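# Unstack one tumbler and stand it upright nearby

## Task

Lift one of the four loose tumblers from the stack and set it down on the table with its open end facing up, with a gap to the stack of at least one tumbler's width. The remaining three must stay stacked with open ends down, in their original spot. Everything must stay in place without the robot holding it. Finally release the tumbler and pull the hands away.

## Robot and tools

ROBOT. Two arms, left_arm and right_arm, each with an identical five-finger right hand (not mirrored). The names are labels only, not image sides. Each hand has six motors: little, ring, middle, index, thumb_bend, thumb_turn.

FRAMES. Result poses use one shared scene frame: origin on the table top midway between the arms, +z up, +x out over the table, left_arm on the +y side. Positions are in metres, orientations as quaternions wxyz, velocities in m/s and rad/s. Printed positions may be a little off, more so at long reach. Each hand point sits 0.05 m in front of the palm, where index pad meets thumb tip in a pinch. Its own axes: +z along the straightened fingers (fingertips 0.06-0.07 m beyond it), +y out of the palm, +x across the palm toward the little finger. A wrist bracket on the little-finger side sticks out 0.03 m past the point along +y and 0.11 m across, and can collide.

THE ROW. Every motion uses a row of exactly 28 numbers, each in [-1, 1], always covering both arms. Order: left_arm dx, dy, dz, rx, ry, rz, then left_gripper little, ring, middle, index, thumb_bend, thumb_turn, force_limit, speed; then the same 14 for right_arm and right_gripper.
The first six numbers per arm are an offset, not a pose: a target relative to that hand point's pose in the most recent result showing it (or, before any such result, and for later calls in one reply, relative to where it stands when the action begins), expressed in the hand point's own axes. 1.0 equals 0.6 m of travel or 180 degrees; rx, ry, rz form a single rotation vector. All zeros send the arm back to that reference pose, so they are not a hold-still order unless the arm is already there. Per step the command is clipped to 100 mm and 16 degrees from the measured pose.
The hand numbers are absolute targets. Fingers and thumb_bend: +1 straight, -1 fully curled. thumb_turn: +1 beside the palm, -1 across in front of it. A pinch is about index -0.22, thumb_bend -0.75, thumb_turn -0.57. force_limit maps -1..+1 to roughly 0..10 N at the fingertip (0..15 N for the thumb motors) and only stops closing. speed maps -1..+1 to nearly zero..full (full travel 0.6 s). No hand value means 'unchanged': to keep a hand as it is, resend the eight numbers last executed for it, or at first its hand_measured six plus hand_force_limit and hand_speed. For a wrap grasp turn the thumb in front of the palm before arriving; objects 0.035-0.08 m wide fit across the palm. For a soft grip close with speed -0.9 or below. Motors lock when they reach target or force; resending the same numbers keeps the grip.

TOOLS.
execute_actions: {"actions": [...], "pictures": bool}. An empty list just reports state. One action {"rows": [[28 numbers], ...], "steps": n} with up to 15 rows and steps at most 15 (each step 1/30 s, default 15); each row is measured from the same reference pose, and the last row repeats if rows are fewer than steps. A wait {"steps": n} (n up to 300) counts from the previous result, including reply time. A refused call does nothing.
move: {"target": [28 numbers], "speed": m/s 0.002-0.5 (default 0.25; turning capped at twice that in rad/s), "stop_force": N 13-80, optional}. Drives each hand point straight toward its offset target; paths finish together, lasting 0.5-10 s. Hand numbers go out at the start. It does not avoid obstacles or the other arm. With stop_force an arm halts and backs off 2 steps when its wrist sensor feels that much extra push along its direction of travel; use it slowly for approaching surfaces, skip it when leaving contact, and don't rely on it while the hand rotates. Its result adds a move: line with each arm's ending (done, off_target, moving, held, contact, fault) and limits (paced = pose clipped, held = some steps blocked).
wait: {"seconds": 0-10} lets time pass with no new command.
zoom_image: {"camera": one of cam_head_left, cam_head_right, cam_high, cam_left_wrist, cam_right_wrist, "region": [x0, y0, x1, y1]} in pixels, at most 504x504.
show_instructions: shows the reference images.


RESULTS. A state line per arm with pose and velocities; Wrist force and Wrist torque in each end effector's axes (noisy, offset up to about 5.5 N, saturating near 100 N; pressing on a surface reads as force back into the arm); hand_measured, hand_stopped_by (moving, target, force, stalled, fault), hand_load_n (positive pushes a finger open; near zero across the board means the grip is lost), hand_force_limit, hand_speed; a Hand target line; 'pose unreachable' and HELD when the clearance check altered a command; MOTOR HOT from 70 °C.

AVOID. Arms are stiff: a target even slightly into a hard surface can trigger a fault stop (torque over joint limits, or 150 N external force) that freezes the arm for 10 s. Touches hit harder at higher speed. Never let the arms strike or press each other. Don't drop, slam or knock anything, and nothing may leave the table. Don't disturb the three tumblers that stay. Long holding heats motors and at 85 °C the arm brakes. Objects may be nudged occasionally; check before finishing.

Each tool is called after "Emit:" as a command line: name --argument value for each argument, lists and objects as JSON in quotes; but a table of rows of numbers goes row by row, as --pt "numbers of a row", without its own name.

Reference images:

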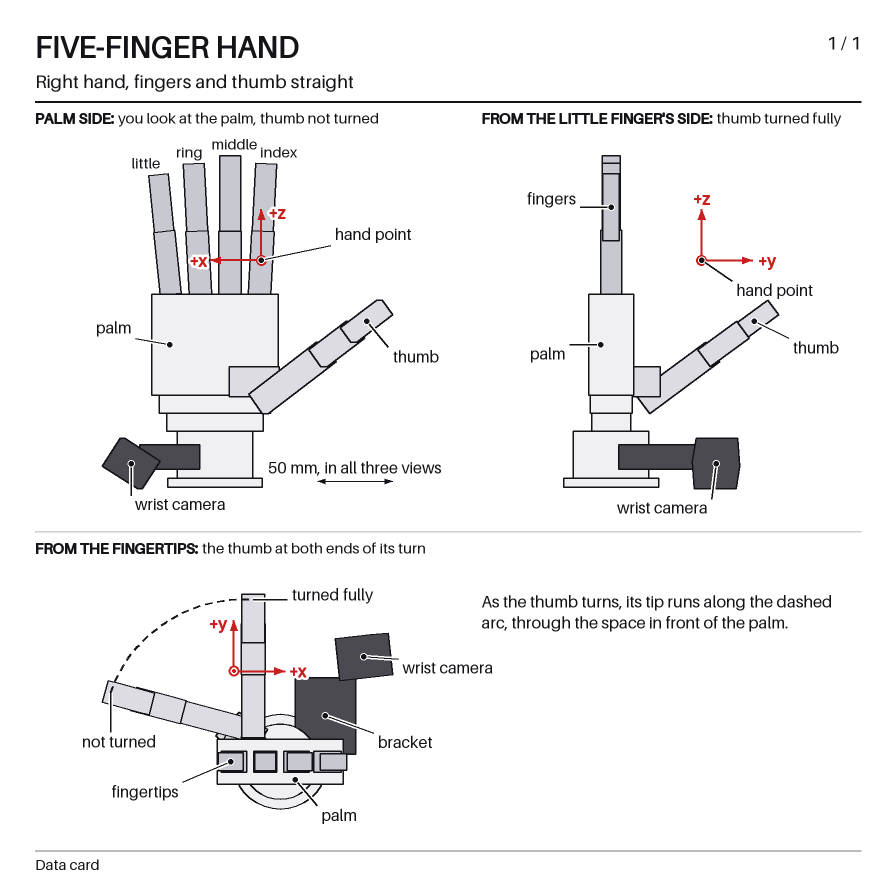

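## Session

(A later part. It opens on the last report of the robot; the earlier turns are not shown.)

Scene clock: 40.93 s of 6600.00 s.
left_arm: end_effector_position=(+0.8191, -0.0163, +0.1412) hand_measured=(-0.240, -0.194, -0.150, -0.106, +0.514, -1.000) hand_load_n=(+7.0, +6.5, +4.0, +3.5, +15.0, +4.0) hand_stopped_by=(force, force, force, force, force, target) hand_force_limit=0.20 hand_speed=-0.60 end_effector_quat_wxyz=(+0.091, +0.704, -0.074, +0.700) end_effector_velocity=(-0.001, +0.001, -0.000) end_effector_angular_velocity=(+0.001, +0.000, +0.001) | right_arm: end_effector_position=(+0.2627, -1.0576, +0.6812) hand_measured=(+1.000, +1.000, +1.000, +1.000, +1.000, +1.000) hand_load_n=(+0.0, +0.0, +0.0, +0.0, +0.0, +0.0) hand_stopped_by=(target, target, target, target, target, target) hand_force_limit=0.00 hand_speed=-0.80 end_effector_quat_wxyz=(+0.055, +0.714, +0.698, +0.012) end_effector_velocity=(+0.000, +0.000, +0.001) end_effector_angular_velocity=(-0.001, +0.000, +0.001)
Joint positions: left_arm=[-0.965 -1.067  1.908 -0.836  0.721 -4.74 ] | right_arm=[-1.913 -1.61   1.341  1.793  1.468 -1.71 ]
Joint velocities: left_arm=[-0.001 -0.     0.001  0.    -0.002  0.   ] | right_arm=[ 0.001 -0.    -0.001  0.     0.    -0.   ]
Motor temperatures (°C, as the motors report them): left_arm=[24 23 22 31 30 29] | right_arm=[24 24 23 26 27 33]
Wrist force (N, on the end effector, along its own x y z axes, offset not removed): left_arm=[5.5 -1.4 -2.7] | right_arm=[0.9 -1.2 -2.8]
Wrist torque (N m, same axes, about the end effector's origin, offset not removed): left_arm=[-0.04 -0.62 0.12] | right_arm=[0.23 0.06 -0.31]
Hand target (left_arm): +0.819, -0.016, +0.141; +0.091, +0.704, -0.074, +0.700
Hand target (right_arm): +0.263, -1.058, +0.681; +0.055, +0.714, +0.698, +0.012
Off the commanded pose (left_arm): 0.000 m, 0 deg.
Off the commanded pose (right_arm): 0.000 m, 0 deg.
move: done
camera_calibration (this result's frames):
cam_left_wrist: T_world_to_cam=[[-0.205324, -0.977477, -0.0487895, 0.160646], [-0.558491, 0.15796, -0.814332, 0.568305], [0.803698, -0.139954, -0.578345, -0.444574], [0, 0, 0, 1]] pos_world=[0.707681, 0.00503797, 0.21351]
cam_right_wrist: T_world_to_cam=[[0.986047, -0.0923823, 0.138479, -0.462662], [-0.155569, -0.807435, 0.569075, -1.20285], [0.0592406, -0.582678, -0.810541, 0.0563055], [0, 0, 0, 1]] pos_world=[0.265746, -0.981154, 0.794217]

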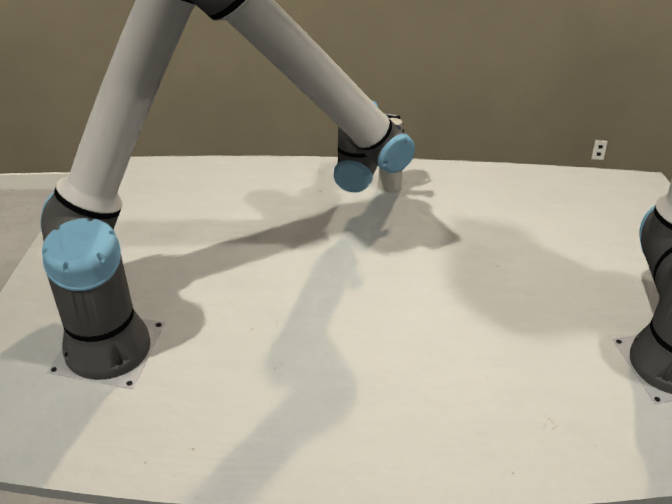

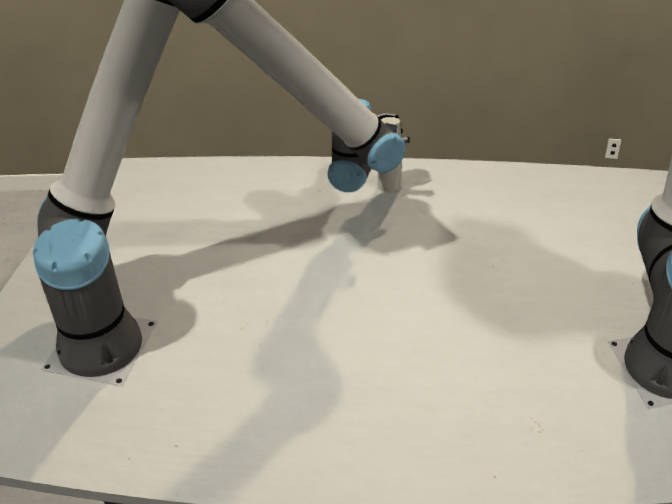

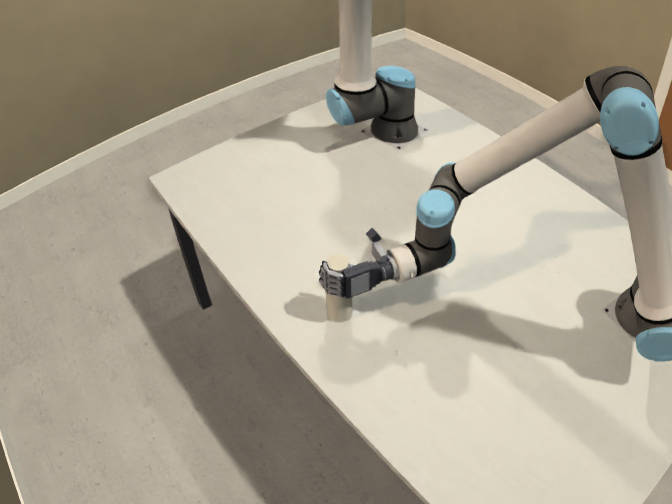

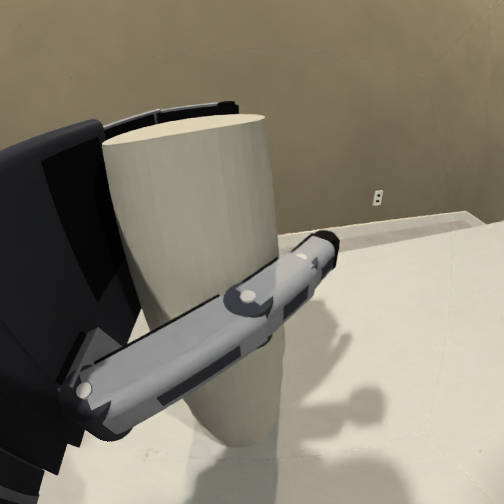

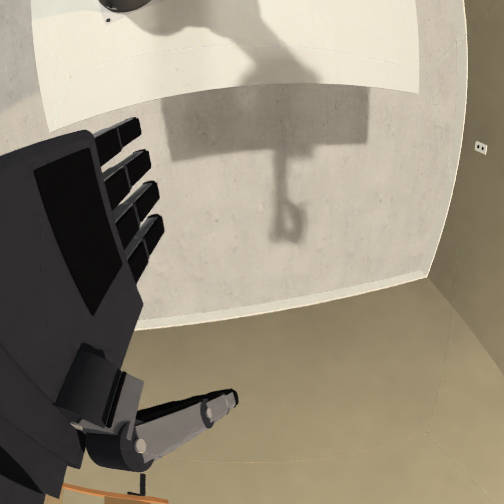

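Lift.

Emit:
move --target '[0.3,0,0,0,0,0,-1,-1,-1,-1,-1,-1,0.2,-0.6,0,0,0,0,0,0,1,1,1,1,1,1,0,-0.8]' --speed 0.06

Emit:
move --target '[0,-0.33,-0.1,0,0,0.995,-1,-1,-1,-1,-1,-1,0.2,-0.6,0,0,0,0,0,0,1,1,1,1,1,1,0,-0.8]' --speed 0.2

Scene clock: 49.50 s of 6600.00 s.
left_arm: end_effector_position=(+0.8207, -0.0124, +0.3209) hand_measured=(-0.240, -0.194, -0.150, -0.106, +0.514, -1.000) hand_load_n=(+5.0, +5.5, +4.0, +4.5, +14.5, +6.0) hand_stopped_by=(force, force, force, force, force, target) hand_force_limit=0.20 hand_speed=-0.60 end_effector_quat_wxyz=(+0.090, +0.704, -0.074, +0.700) end_effector_velocity=(+0.000, +0.001, +0.002) end_effector_angular_velocity=(-0.002, +0.001, +0.001) | right_arm: end_effector_position=(+0.2627, -1.0576, +0.6812) hand_measured=(+1.000, +1.000, +1.000, +1.000, +1.000, +1.000) hand_load_n=(+0.0, +0.0, +0.0, +0.0, +0.0, +0.0) hand_stopped_by=(target, target, target, target, target, target) hand_force_limit=0.00 hand_speed=-0.80 end_effector_quat_wxyz=(+0.055, +0.714, +0.698, +0.012) end_effector_velocity=(+0.000, +0.000, +0.000) end_effector_angular_velocity=(-0.001, +0.000, +0.000)
Joint positions: left_arm=[-0.96  -1.264  1.804 -0.535  0.726 -4.739] | right_arm=[-1.913 -1.61   1.341  1.793  1.468 -1.71 ]
Joint velocities: left_arm=[ 0.001 -0.002 -0.002  0.004  0.    -0.003] | right_arm=[ 0. -0. -0. -0. -0. -0.]
Motor temperatures (°C, as the motors report them): left_arm=[24 23 22 31 30 29] | right_arm=[24 24 23 26 27 33]
Wrist force (N, on the end effector, along its own x y z axes, offset not removed): left_arm=[-3.9 -1.6 -2.7] | right_arm=[5.1 -3.4 -3.6]
Wrist torque (N m, same axes, about the end effector's origin, offset not removed): left_arm=[0.19 0.59 -0.12] | right_arm=[0.03 -0.61 -0.13]
Hand target (left_arm): +0.821, -0.012, +0.321; +0.091, +0.704, -0.074, +0.700
Hand target (right_arm): +0.263, -1.058, +0.681; +0.055, +0.714, +0.698, +0.012
Off the commanded pose (left_arm): 0.000 m, 0 deg.
Off the commanded pose (right_arm): 0.000 m, 0 deg.
After step 90, 2.13 s passed at rest.
move: done
camera_calibration (this result's frames):
cam_left_wrist: T_world_to_cam=[[-0.205322, -0.977465, -0.0490407, 0.173681], [-0.558423, 0.158157, -0.81434, 0.714936], [0.803745, -0.139817, -0.578312, -0.341445], [0, 0, 0, 1]] pos_world=[0.709332, 0.00895538, 0.393257]
cam_right_wrist: T_world_to_cam=[[0.986047, -0.0923825, 0.138479, -0.462662], [-0.155569, -0.807435, 0.569075, -1.20285], [0.0592405, -0.582678, -0.810541, 0.0563055], [0, 0, 0, 1]] pos_world=[0.265746, -0.981155, 0.794217]

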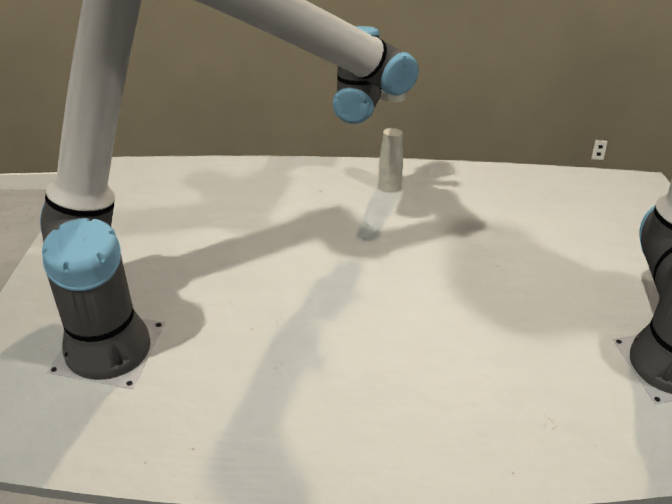

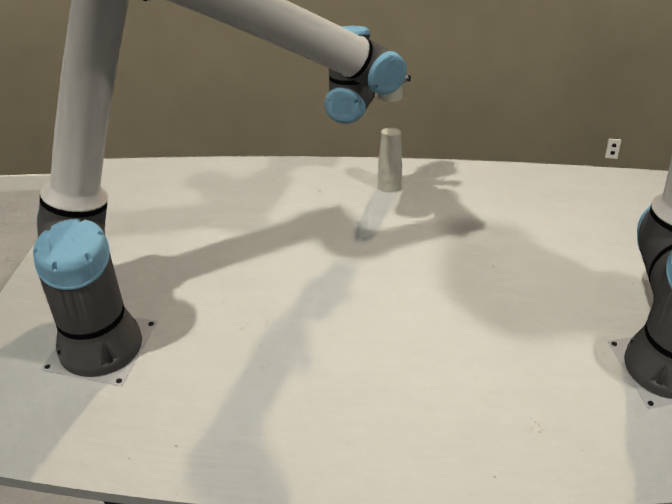

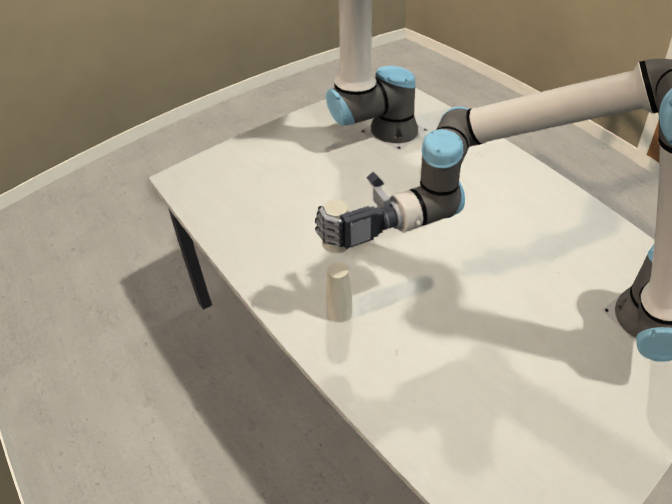

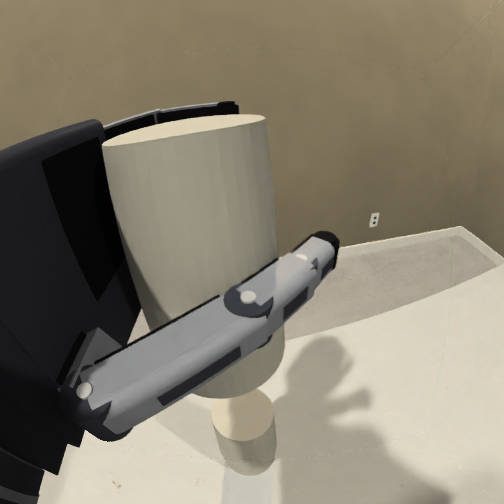

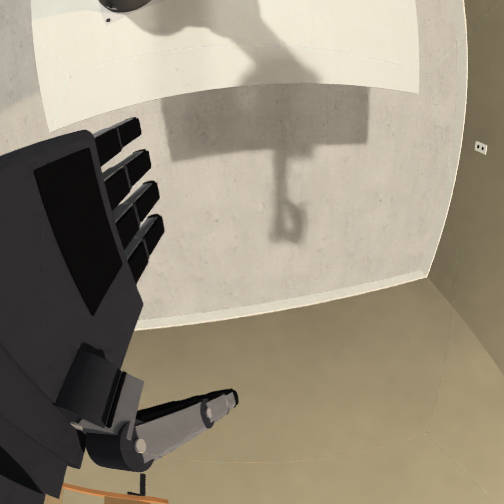

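Scene clock: 57.80 s of 6600.00 s.
left_arm: end_effector_position=(+0.8081, +0.1940, +0.3166) hand_measured=(-0.240, -0.194, -0.150, -0.106, +0.514, -1.000) hand_load_n=(+5.0, +5.5, +4.0, +4.5, +14.5, +6.0) hand_stopped_by=(force, force, force, force, force, target) hand_force_limit=0.20 hand_speed=-0.60 end_effector_quat_wxyz=(+0.699, +0.068, +0.705, -0.096) end_effector_velocity=(+0.000, +0.002, -0.001) end_effector_angular_velocity=(+0.013, -0.004, +0.000) | right_arm: end_effector_position=(+0.2627, -1.0576, +0.6812) hand_measured=(+1.000, +1.000, +1.000, +1.000, +1.000, +1.000) hand_load_n=(+0.0, +0.0, +0.0, +0.0, +0.0, +0.0) hand_stopped_by=(target, target, target, target, target, target) hand_force_limit=0.00 hand_speed=-0.80 end_effector_quat_wxyz=(+0.055, +0.714, +0.698, +0.012) end_effector_velocity=(-0.000, -0.000, -0.000) end_effector_angular_velocity=(+0.000, +0.000, +0.000)
Joint positions: left_arm=[-0.951 -1.336  2.034 -0.693  0.735 -1.615] | right_arm=[-1.913 -1.61   1.341  1.793  1.468 -1.71 ]
Joint velocities: left_arm=[ 0.002  0.001  0.004 -0.006  0.002  0.014] | right_arm=[-0.     0.     0.     0.     0.    -0.001]
Motor temperatures (°C, as the motors report them): left_arm=[24 23 22 31 30 29] | right_arm=[24 24 23 26 27 33]
Wrist force (N, on the end effector, along its own x y z axes, offset not removed): left_arm=[-1.4 -4.3 -2.0] | right_arm=[-3.3 -0.6 2.6]
Wrist torque (N m, same axes, about the end effector's origin, offset not removed): left_arm=[-0.24 0.26 -0.24] | right_arm=[-0.14 0.63 -0.63]
Hand target (left_arm): +0.808, +0.194, +0.317; +0.699, +0.069, +0.705, -0.096
Hand target (right_arm): +0.263, -1.058, +0.681; +0.055, +0.714, +0.698, +0.012
Off the commanded pose (left_arm): 0.000 m, 0 deg.
Off the commanded pose (right_arm): 0.000 m, 0 deg.
move: done
camera_calibration (this result's frames):
cam_left_wrist: T_world_to_cam=[[0.257744, 0.965687, 0.0318971, -0.404173], [-0.560922, 0.122668, 0.81873, 0.163624], [0.786724, -0.228914, 0.573292, -0.638517], [0, 0, 0, 1]] pos_world=[0.69829, 0.224067, 0.244985]
cam_right_wrist: T_world_to_cam=[[0.986047, -0.0923824, 0.138479, -0.462662], [-0.155569, -0.807435, 0.569075, -1.20285], [0.0592405, -0.582678, -0.810541, 0.0563056], [0, 0, 0, 1]] pos_world=[0.265746, -0.981154, 0.794217]

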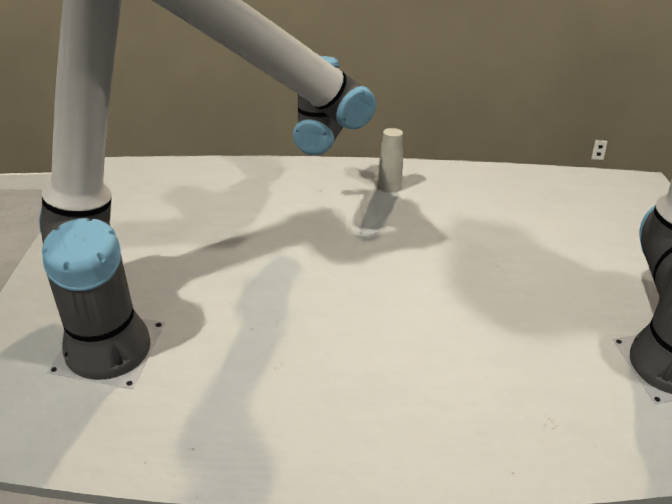

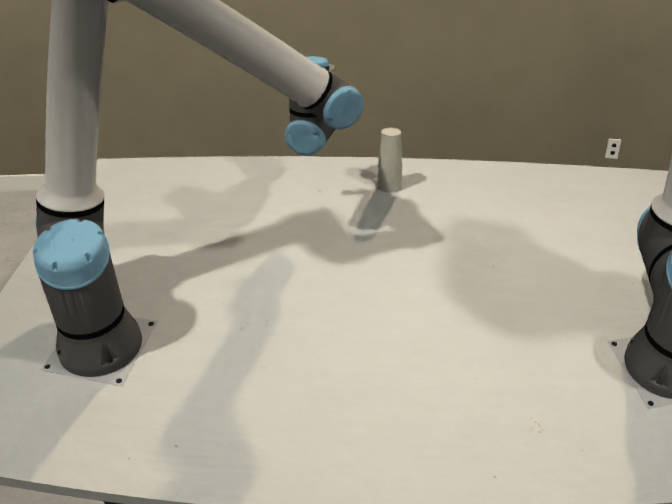

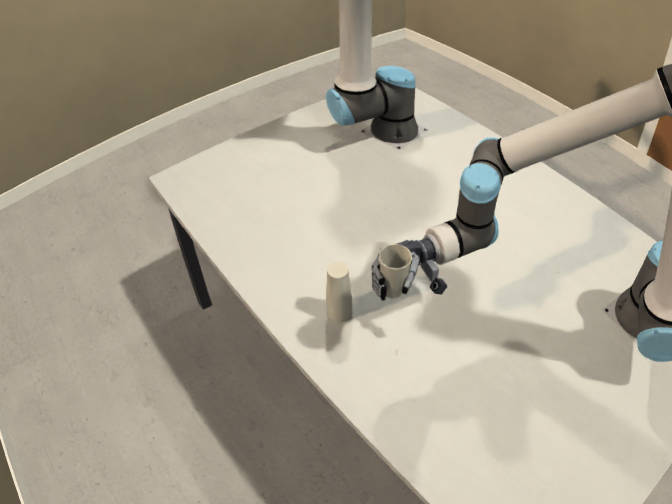

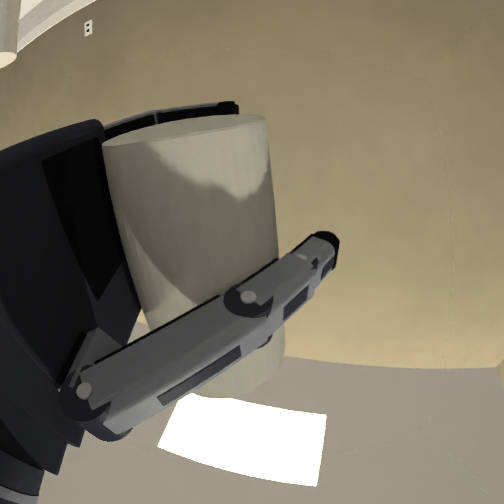

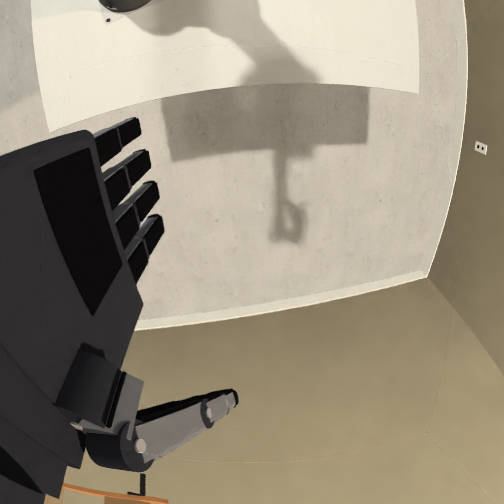

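Emit:
move --target '[0.34,0,0,0,0.111,0,-1,-1,-1,-1,-1,-1,0.2,-0.6,0,0,0,0,0,0,1,1,1,1,1,1,0,-0.8]' --speed 0.1

Scene clock: 66.03 s of 6600.00 s.
left_arm: end_effector_position=(+0.8054, +0.1862, +0.1128) hand_measured=(-0.240, -0.194, -0.150, -0.106, +0.514, -1.000) hand_load_n=(+5.0, +5.5, +4.0, +4.5, +14.5, +6.0) hand_stopped_by=(force, force, force, force, force, target) hand_force_limit=0.20 hand_speed=-0.60 end_effector_quat_wxyz=(+0.566, +0.084, +0.816, -0.083) end_effector_velocity=(-0.001, +0.000, -0.003) end_effector_angular_velocity=(+0.002, +0.004, +0.000) | right_arm: end_effector_position=(+0.2627, -1.0576, +0.6812) hand_measured=(+1.000, +1.000, +1.000, +1.000, +1.000, +1.000) hand_load_n=(+0.0, +0.0, +0.0, +0.0, +0.0, +0.0) hand_stopped_by=(target, target, target, target, target, target) hand_force_limit=0.00 hand_speed=-0.80 end_effector_quat_wxyz=(+0.055, +0.714, +0.698, +0.012) end_effector_velocity=(-0.000, -0.000, +0.000) end_effector_angular_velocity=(-0.000, +0.001, -0.001)
Joint positions: left_arm=[-0.95  -1.096  1.978 -0.389  0.815 -1.967] | right_arm=[-1.913 -1.61   1.341  1.793  1.468 -1.71 ]
Joint velocities: left_arm=[-0.001  0.004 -0.     0.003  0.001 -0.004] | right_arm=[-0.     0.    -0.    -0.     0.001  0.001]
Motor temperatures (°C, as the motors report them): left_arm=[24 23 22 31 30 29] | right_arm=[24 24 23 26 27 33]
Wrist force (N, on the end effector, along its own x y z axes, offset not removed): left_arm=[-0.5 -1.6 -1.7] | right_arm=[0.3 -0.5 -0.5]
Wrist torque (N m, same axes, about the end effector's origin, offset not removed): left_arm=[0.19 0.16 -0.16] | right_arm=[0.22 -0.05 -0.18]
Hand target (left_arm): +0.805, +0.186, +0.113; +0.566, +0.084, +0.816, -0.083
Hand target (right_arm): +0.263, -1.058, +0.681; +0.055, +0.714, +0.698, +0.012
Off the commanded pose (left_arm): 0.000 m, 0 deg.
Off the commanded pose (right_arm): 0.000 m, 0 deg.
After step 90, 2.70 s passed at rest.
move: done
camera_calibration (this result's frames):
cam_left_wrist: T_world_to_cam=[[0.280006, 0.959829, 0.0180417, -0.404753], [-0.254276, 0.05603, 0.965507, 0.0787323], [0.925711, -0.274935, 0.25975, -0.58935], [0, 0, 0, 1]] pos_world=[0.678921, 0.222049, 0.0843696]

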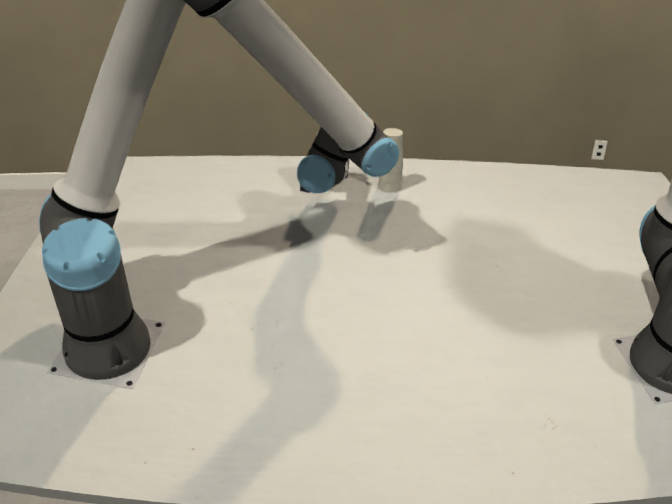

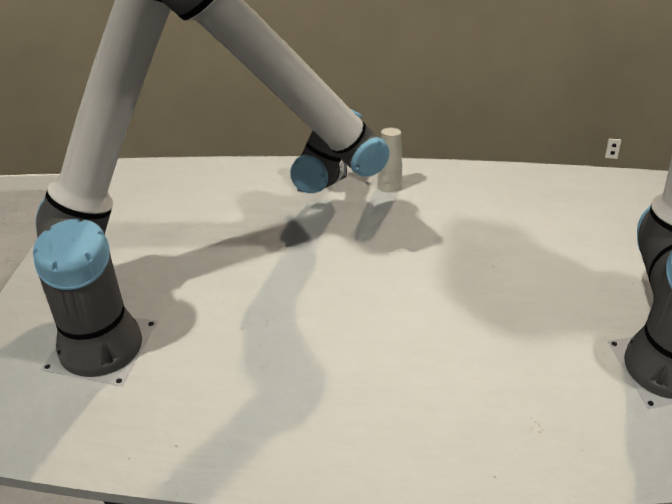

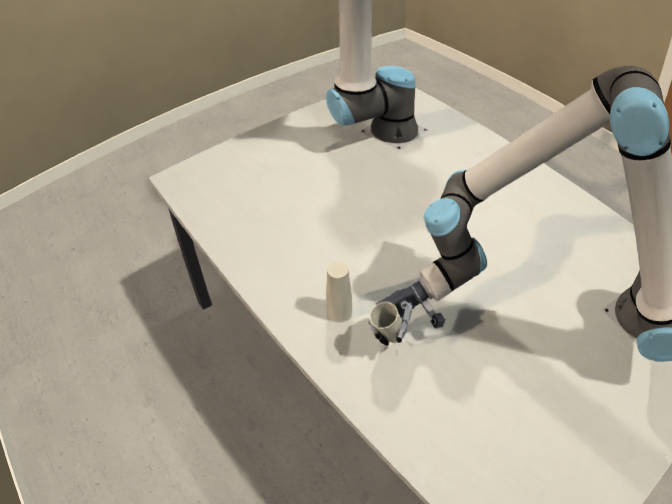

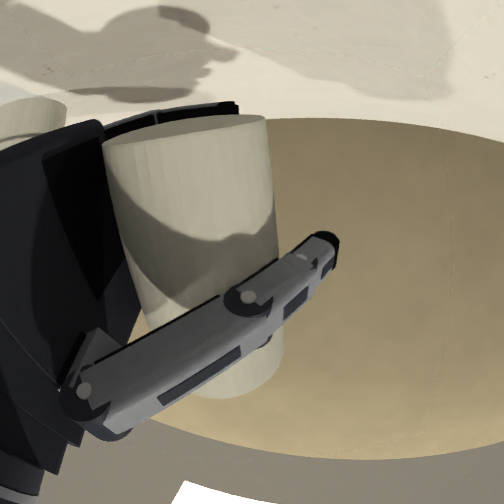

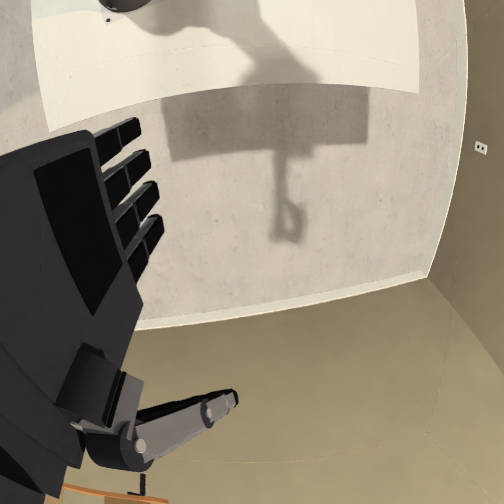

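Emit:
move --target '[0.11,0,0.04,0,0,0,-1,-1,-1,-1,-1,-1,0.2,-0.6,0,0,0,0,0,0,1,1,1,1,1,1,0,-0.8]' --speed 0.01 --stop_force 13

Scene clock: 73.70 s of 6600.00 s.
left_arm: end_effector_position=(+0.8049, +0.1845, +0.0687) hand_measured=(-0.240, -0.194, -0.150, -0.106, +0.514, -1.000) hand_load_n=(+0.5, +3.5, +3.5, +5.0, +14.0, +5.5) hand_stopped_by=(force, force, force, force, force, target) hand_force_limit=0.20 hand_speed=-0.60 end_effector_quat_wxyz=(+0.566, +0.084, +0.816, -0.083) end_effector_velocity=(-0.001, -0.002, +0.002) end_effector_angular_velocity=(+0.001, +0.001, -0.002) | right_arm: end_effector_position=(+0.2627, -1.0576, +0.6812) hand_measured=(+1.000, +1.000, +1.000, +1.000, +1.000, +1.000) hand_load_n=(+0.0, +0.0, +0.0, +0.0, +0.0, +0.0) hand_stopped_by=(target, target, target, target, target, target) hand_force_limit=0.00 hand_speed=-0.80 end_effector_quat_wxyz=(+0.055, +0.714, +0.698, +0.012) end_effector_velocity=(+0.000, +0.000, +0.000) end_effector_angular_velocity=(+0.000, +0.000, +0.002)
Joint positions: left_arm=[-0.952 -1.032  1.988 -0.461  0.813 -1.969] | right_arm=[-1.913 -1.61   1.341  1.793  1.468 -1.71 ]
Joint velocities: left_arm=[-0.002 -0.003 -0.001  0.007  0.001 -0.001] | right_arm=[ 0.001  0.    -0.     0.     0.    -0.001]
Motor temperatures (°C, as the motors report them): left_arm=[24 23 22 31 30 29] | right_arm=[24 24 23 26 27 33]
Wrist force (N, on the end effector, along its own x y z axes, offset not removed): left_arm=[-22.7 -4.2 -12.8] | right_arm=[0.5 -7.1 -0.6]
Wrist torque (N m, same axes, about the end effector's origin, offset not removed): left_arm=[0.18 0.70 -0.72] | right_arm=[-0.74 0.08 -0.44]
Hand target (left_arm): +0.805, +0.185, +0.069; +0.566, +0.084, +0.816, -0.083
Hand target (right_arm): +0.263, -1.058, +0.681; +0.055, +0.714, +0.698, +0.012
Off the commanded pose (left_arm): 0.026 m, 0 deg.
Off the commanded pose (right_arm): 0.000 m, 0 deg.
move: contact (left_arm)
camera_calibration (this result's frames):
cam_left_wrist: T_world_to_cam=[[0.279822, 0.959885, 0.0179286, -0.401993], [-0.254371, 0.0561203, 0.965477, 0.121388], [0.92574, -0.274722, 0.259871, -0.577944], [0, 0, 0, 1]] pos_world=[0.67839, 0.220281, 0.0402006]
cam_right_wrist: T_world_to_cam=[[0.986047, -0.0923824, 0.138479, -0.462662], [-0.155569, -0.807435, 0.569075, -1.20285], [0.0592405, -0.582678, -0.810541, 0.0563056], [0, 0, 0, 1]] pos_world=[0.265746, -0.981154, 0.794217]

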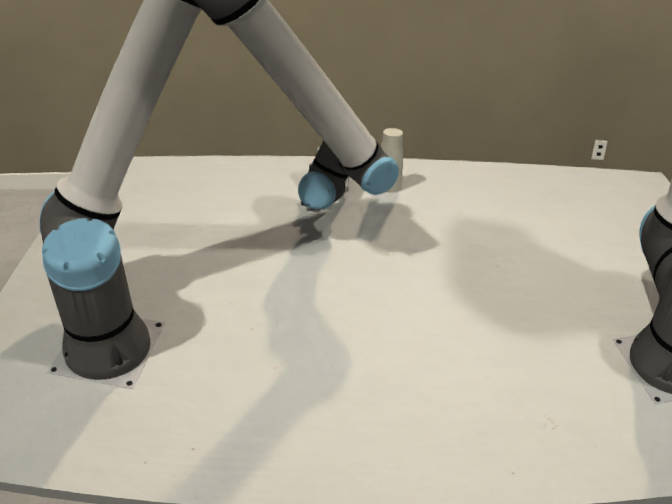

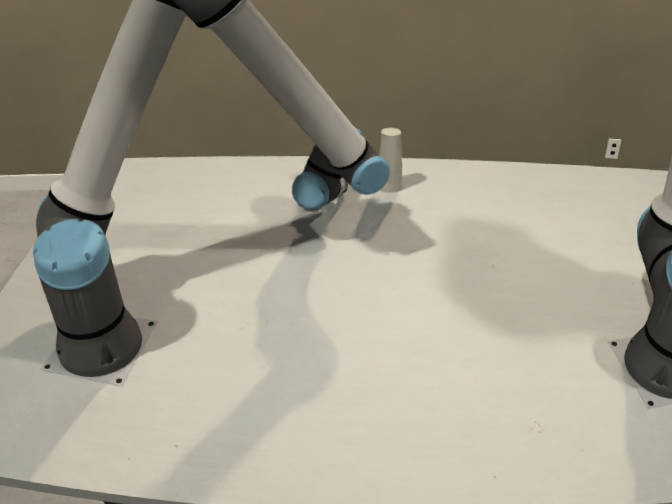

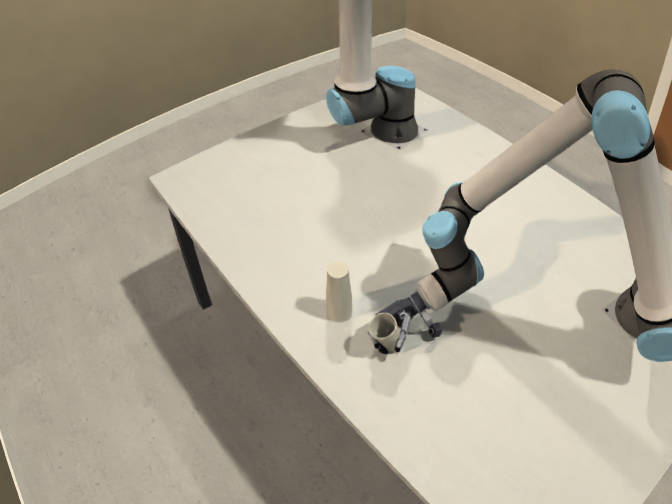

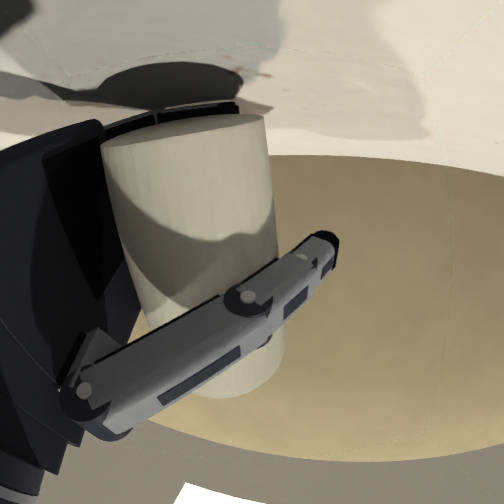

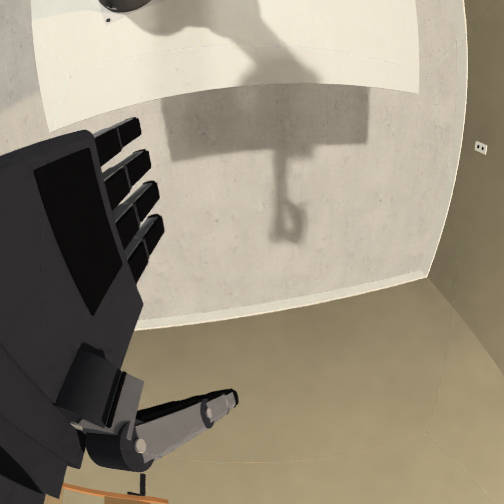

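Emit:
move --target '[-0.004,0,0,0,-0.05,0,-1,-1,-1,-1,-1,-1,0.2,-0.6,0,0,0,0,0,0,1,1,1,1,1,1,0,-0.8]' --speed 0.02

Emit:
move --target '[0,0,0,0,0,0,0.3,0.3,0.3,0.3,0.8,-1,0.2,-0.95,0,0,0,0,0,0,1,1,1,1,1,1,0,-0.8]'

Scene clock: 93.47 s of 6600.00 s.
left_arm: end_effector_position=(+0.8059, +0.1842, +0.0728) hand_measured=(-0.240, -0.194, -0.150, -0.106, +0.514, -1.000) hand_load_n=(+3.0, +4.5, +4.0, +5.0, +13.5, +3.5) hand_stopped_by=(force, force, force, force, force, target) hand_force_limit=0.20 hand_speed=-0.60 end_effector_quat_wxyz=(+0.621, +0.078, +0.775, -0.088) end_effector_velocity=(-0.000, -0.000, -0.000) end_effector_angular_velocity=(-0.001, +0.001, -0.002) | right_arm: end_effector_position=(+0.2627, -1.0576, +0.6812) hand_measured=(+1.000, +1.000, +1.000, +1.000, +1.000, +1.000) hand_load_n=(+0.0, +0.0, +0.0, +0.0, +0.0, +0.0) hand_stopped_by=(target, target, target, target, target, target) hand_force_limit=0.00 hand_speed=-0.80 end_effector_quat_wxyz=(+0.055, +0.714, +0.698, +0.012) end_effector_velocity=(+0.000, +0.000, +0.000) end_effector_angular_velocity=(-0.000, -0.001, -0.000)
Joint positions: left_arm=[-0.961 -1.019  2.037 -0.702  0.759 -1.845] | right_arm=[-1.913 -1.61   1.341  1.793  1.468 -1.71 ]
Joint velocities: left_arm=[-0.    -0.     0.001 -0.     0.002 -0.001] | right_arm=[ 0.    -0.     0.    -0.    -0.001  0.001]
Motor temperatures (°C, as the motors report them): left_arm=[24 23 22 31 30 29] | right_arm=[24 24 23 26 27 33]
Wrist force (N, on the end effector, along its own x y z axes, offset not removed): left_arm=[-27.6 -0.9 -12.1] | right_arm=[0.0 -3.4 -7.1]
Wrist torque (N m, same axes, about the end effector's origin, offset not removed): left_arm=[0.05 5.12 0.10] | right_arm=[0.30 0.24 -0.37]
Hand target (left_arm): +0.806, +0.184, +0.073; +0.621, +0.078, +0.775, -0.088
Hand target (right_arm): +0.263, -1.058, +0.681; +0.055, +0.714, +0.698, +0.012
Off the commanded pose (left_arm): 0.002 m, 1 deg.
Off the commanded pose (right_arm): 0.000 m, 0 deg.
FORCE FAULT: contact force on the left arm reached its limit, and that arm stopped for 10 seconds. The contact can be on any part of that arm, not only on its tool. That arm's remaining commands of this call were not run. That arm holds still and accepts commands again. Move the arm away from the contact; if what it grips holds it there, let go first. Pushing or pulling that hard again can fault the arm again.
After step 90, 3.17 s passed at rest.
move: fault (left_arm)
camera_calibration (this result's frames):
cam_left_wrist: T_world_to_cam=[[0.270726, 0.96235, 0.0242995, -0.395681], [-0.380332, 0.0837374, 0.921051, 0.217325], [0.884339, -0.258594, 0.388683, -0.558977], [0, 0, 0, 1]] pos_world=[0.684102, 0.218037, 0.0267122]
cam_right_wrist: T_world_to_cam=[[0.986047, -0.0923824, 0.138479, -0.462662], [-0.155569, -0.807435, 0.569075, -1.20285], [0.0592405, -0.582678, -0.810541, 0.0563057], [0, 0, 0, 1]] pos_world=[0.265746, -0.981154, 0.794217]

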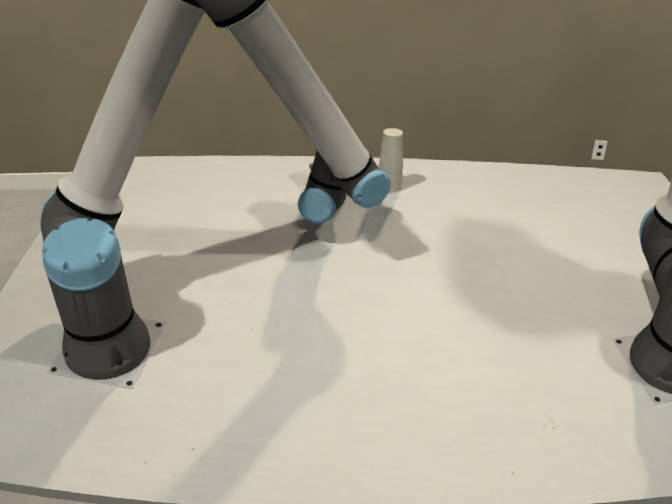

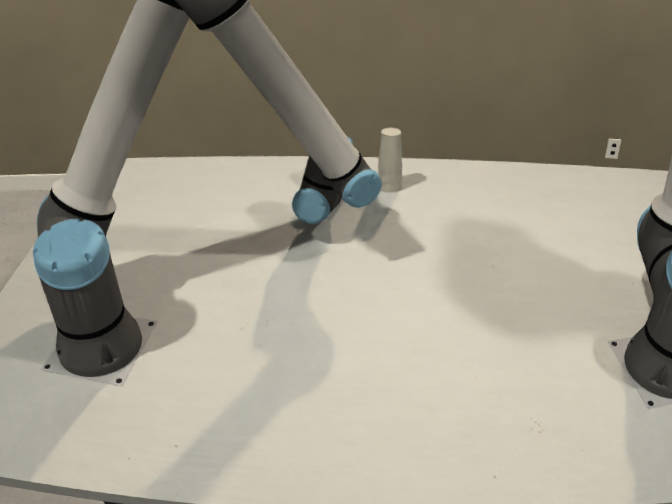

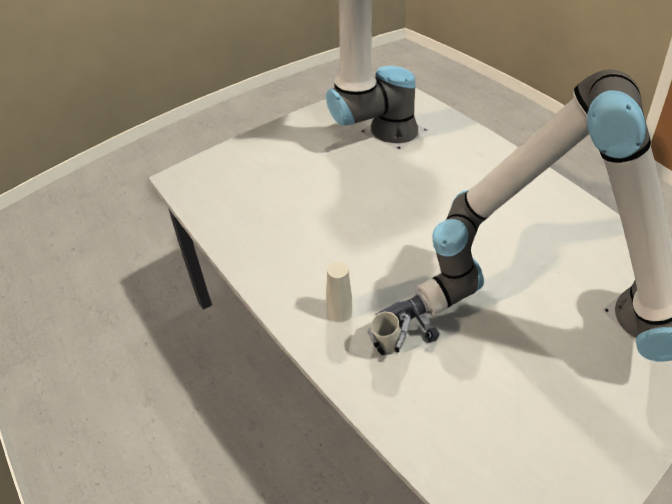

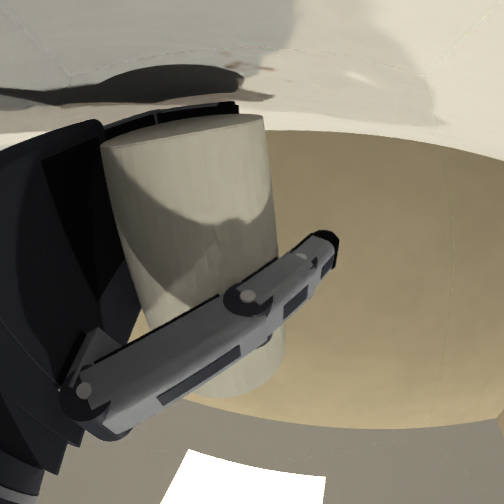

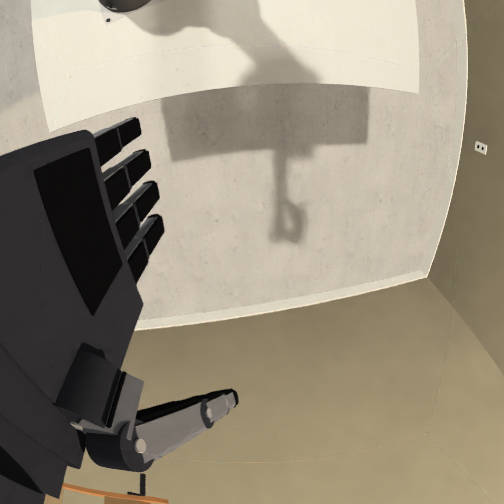

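not run: a fault stop came before this call.


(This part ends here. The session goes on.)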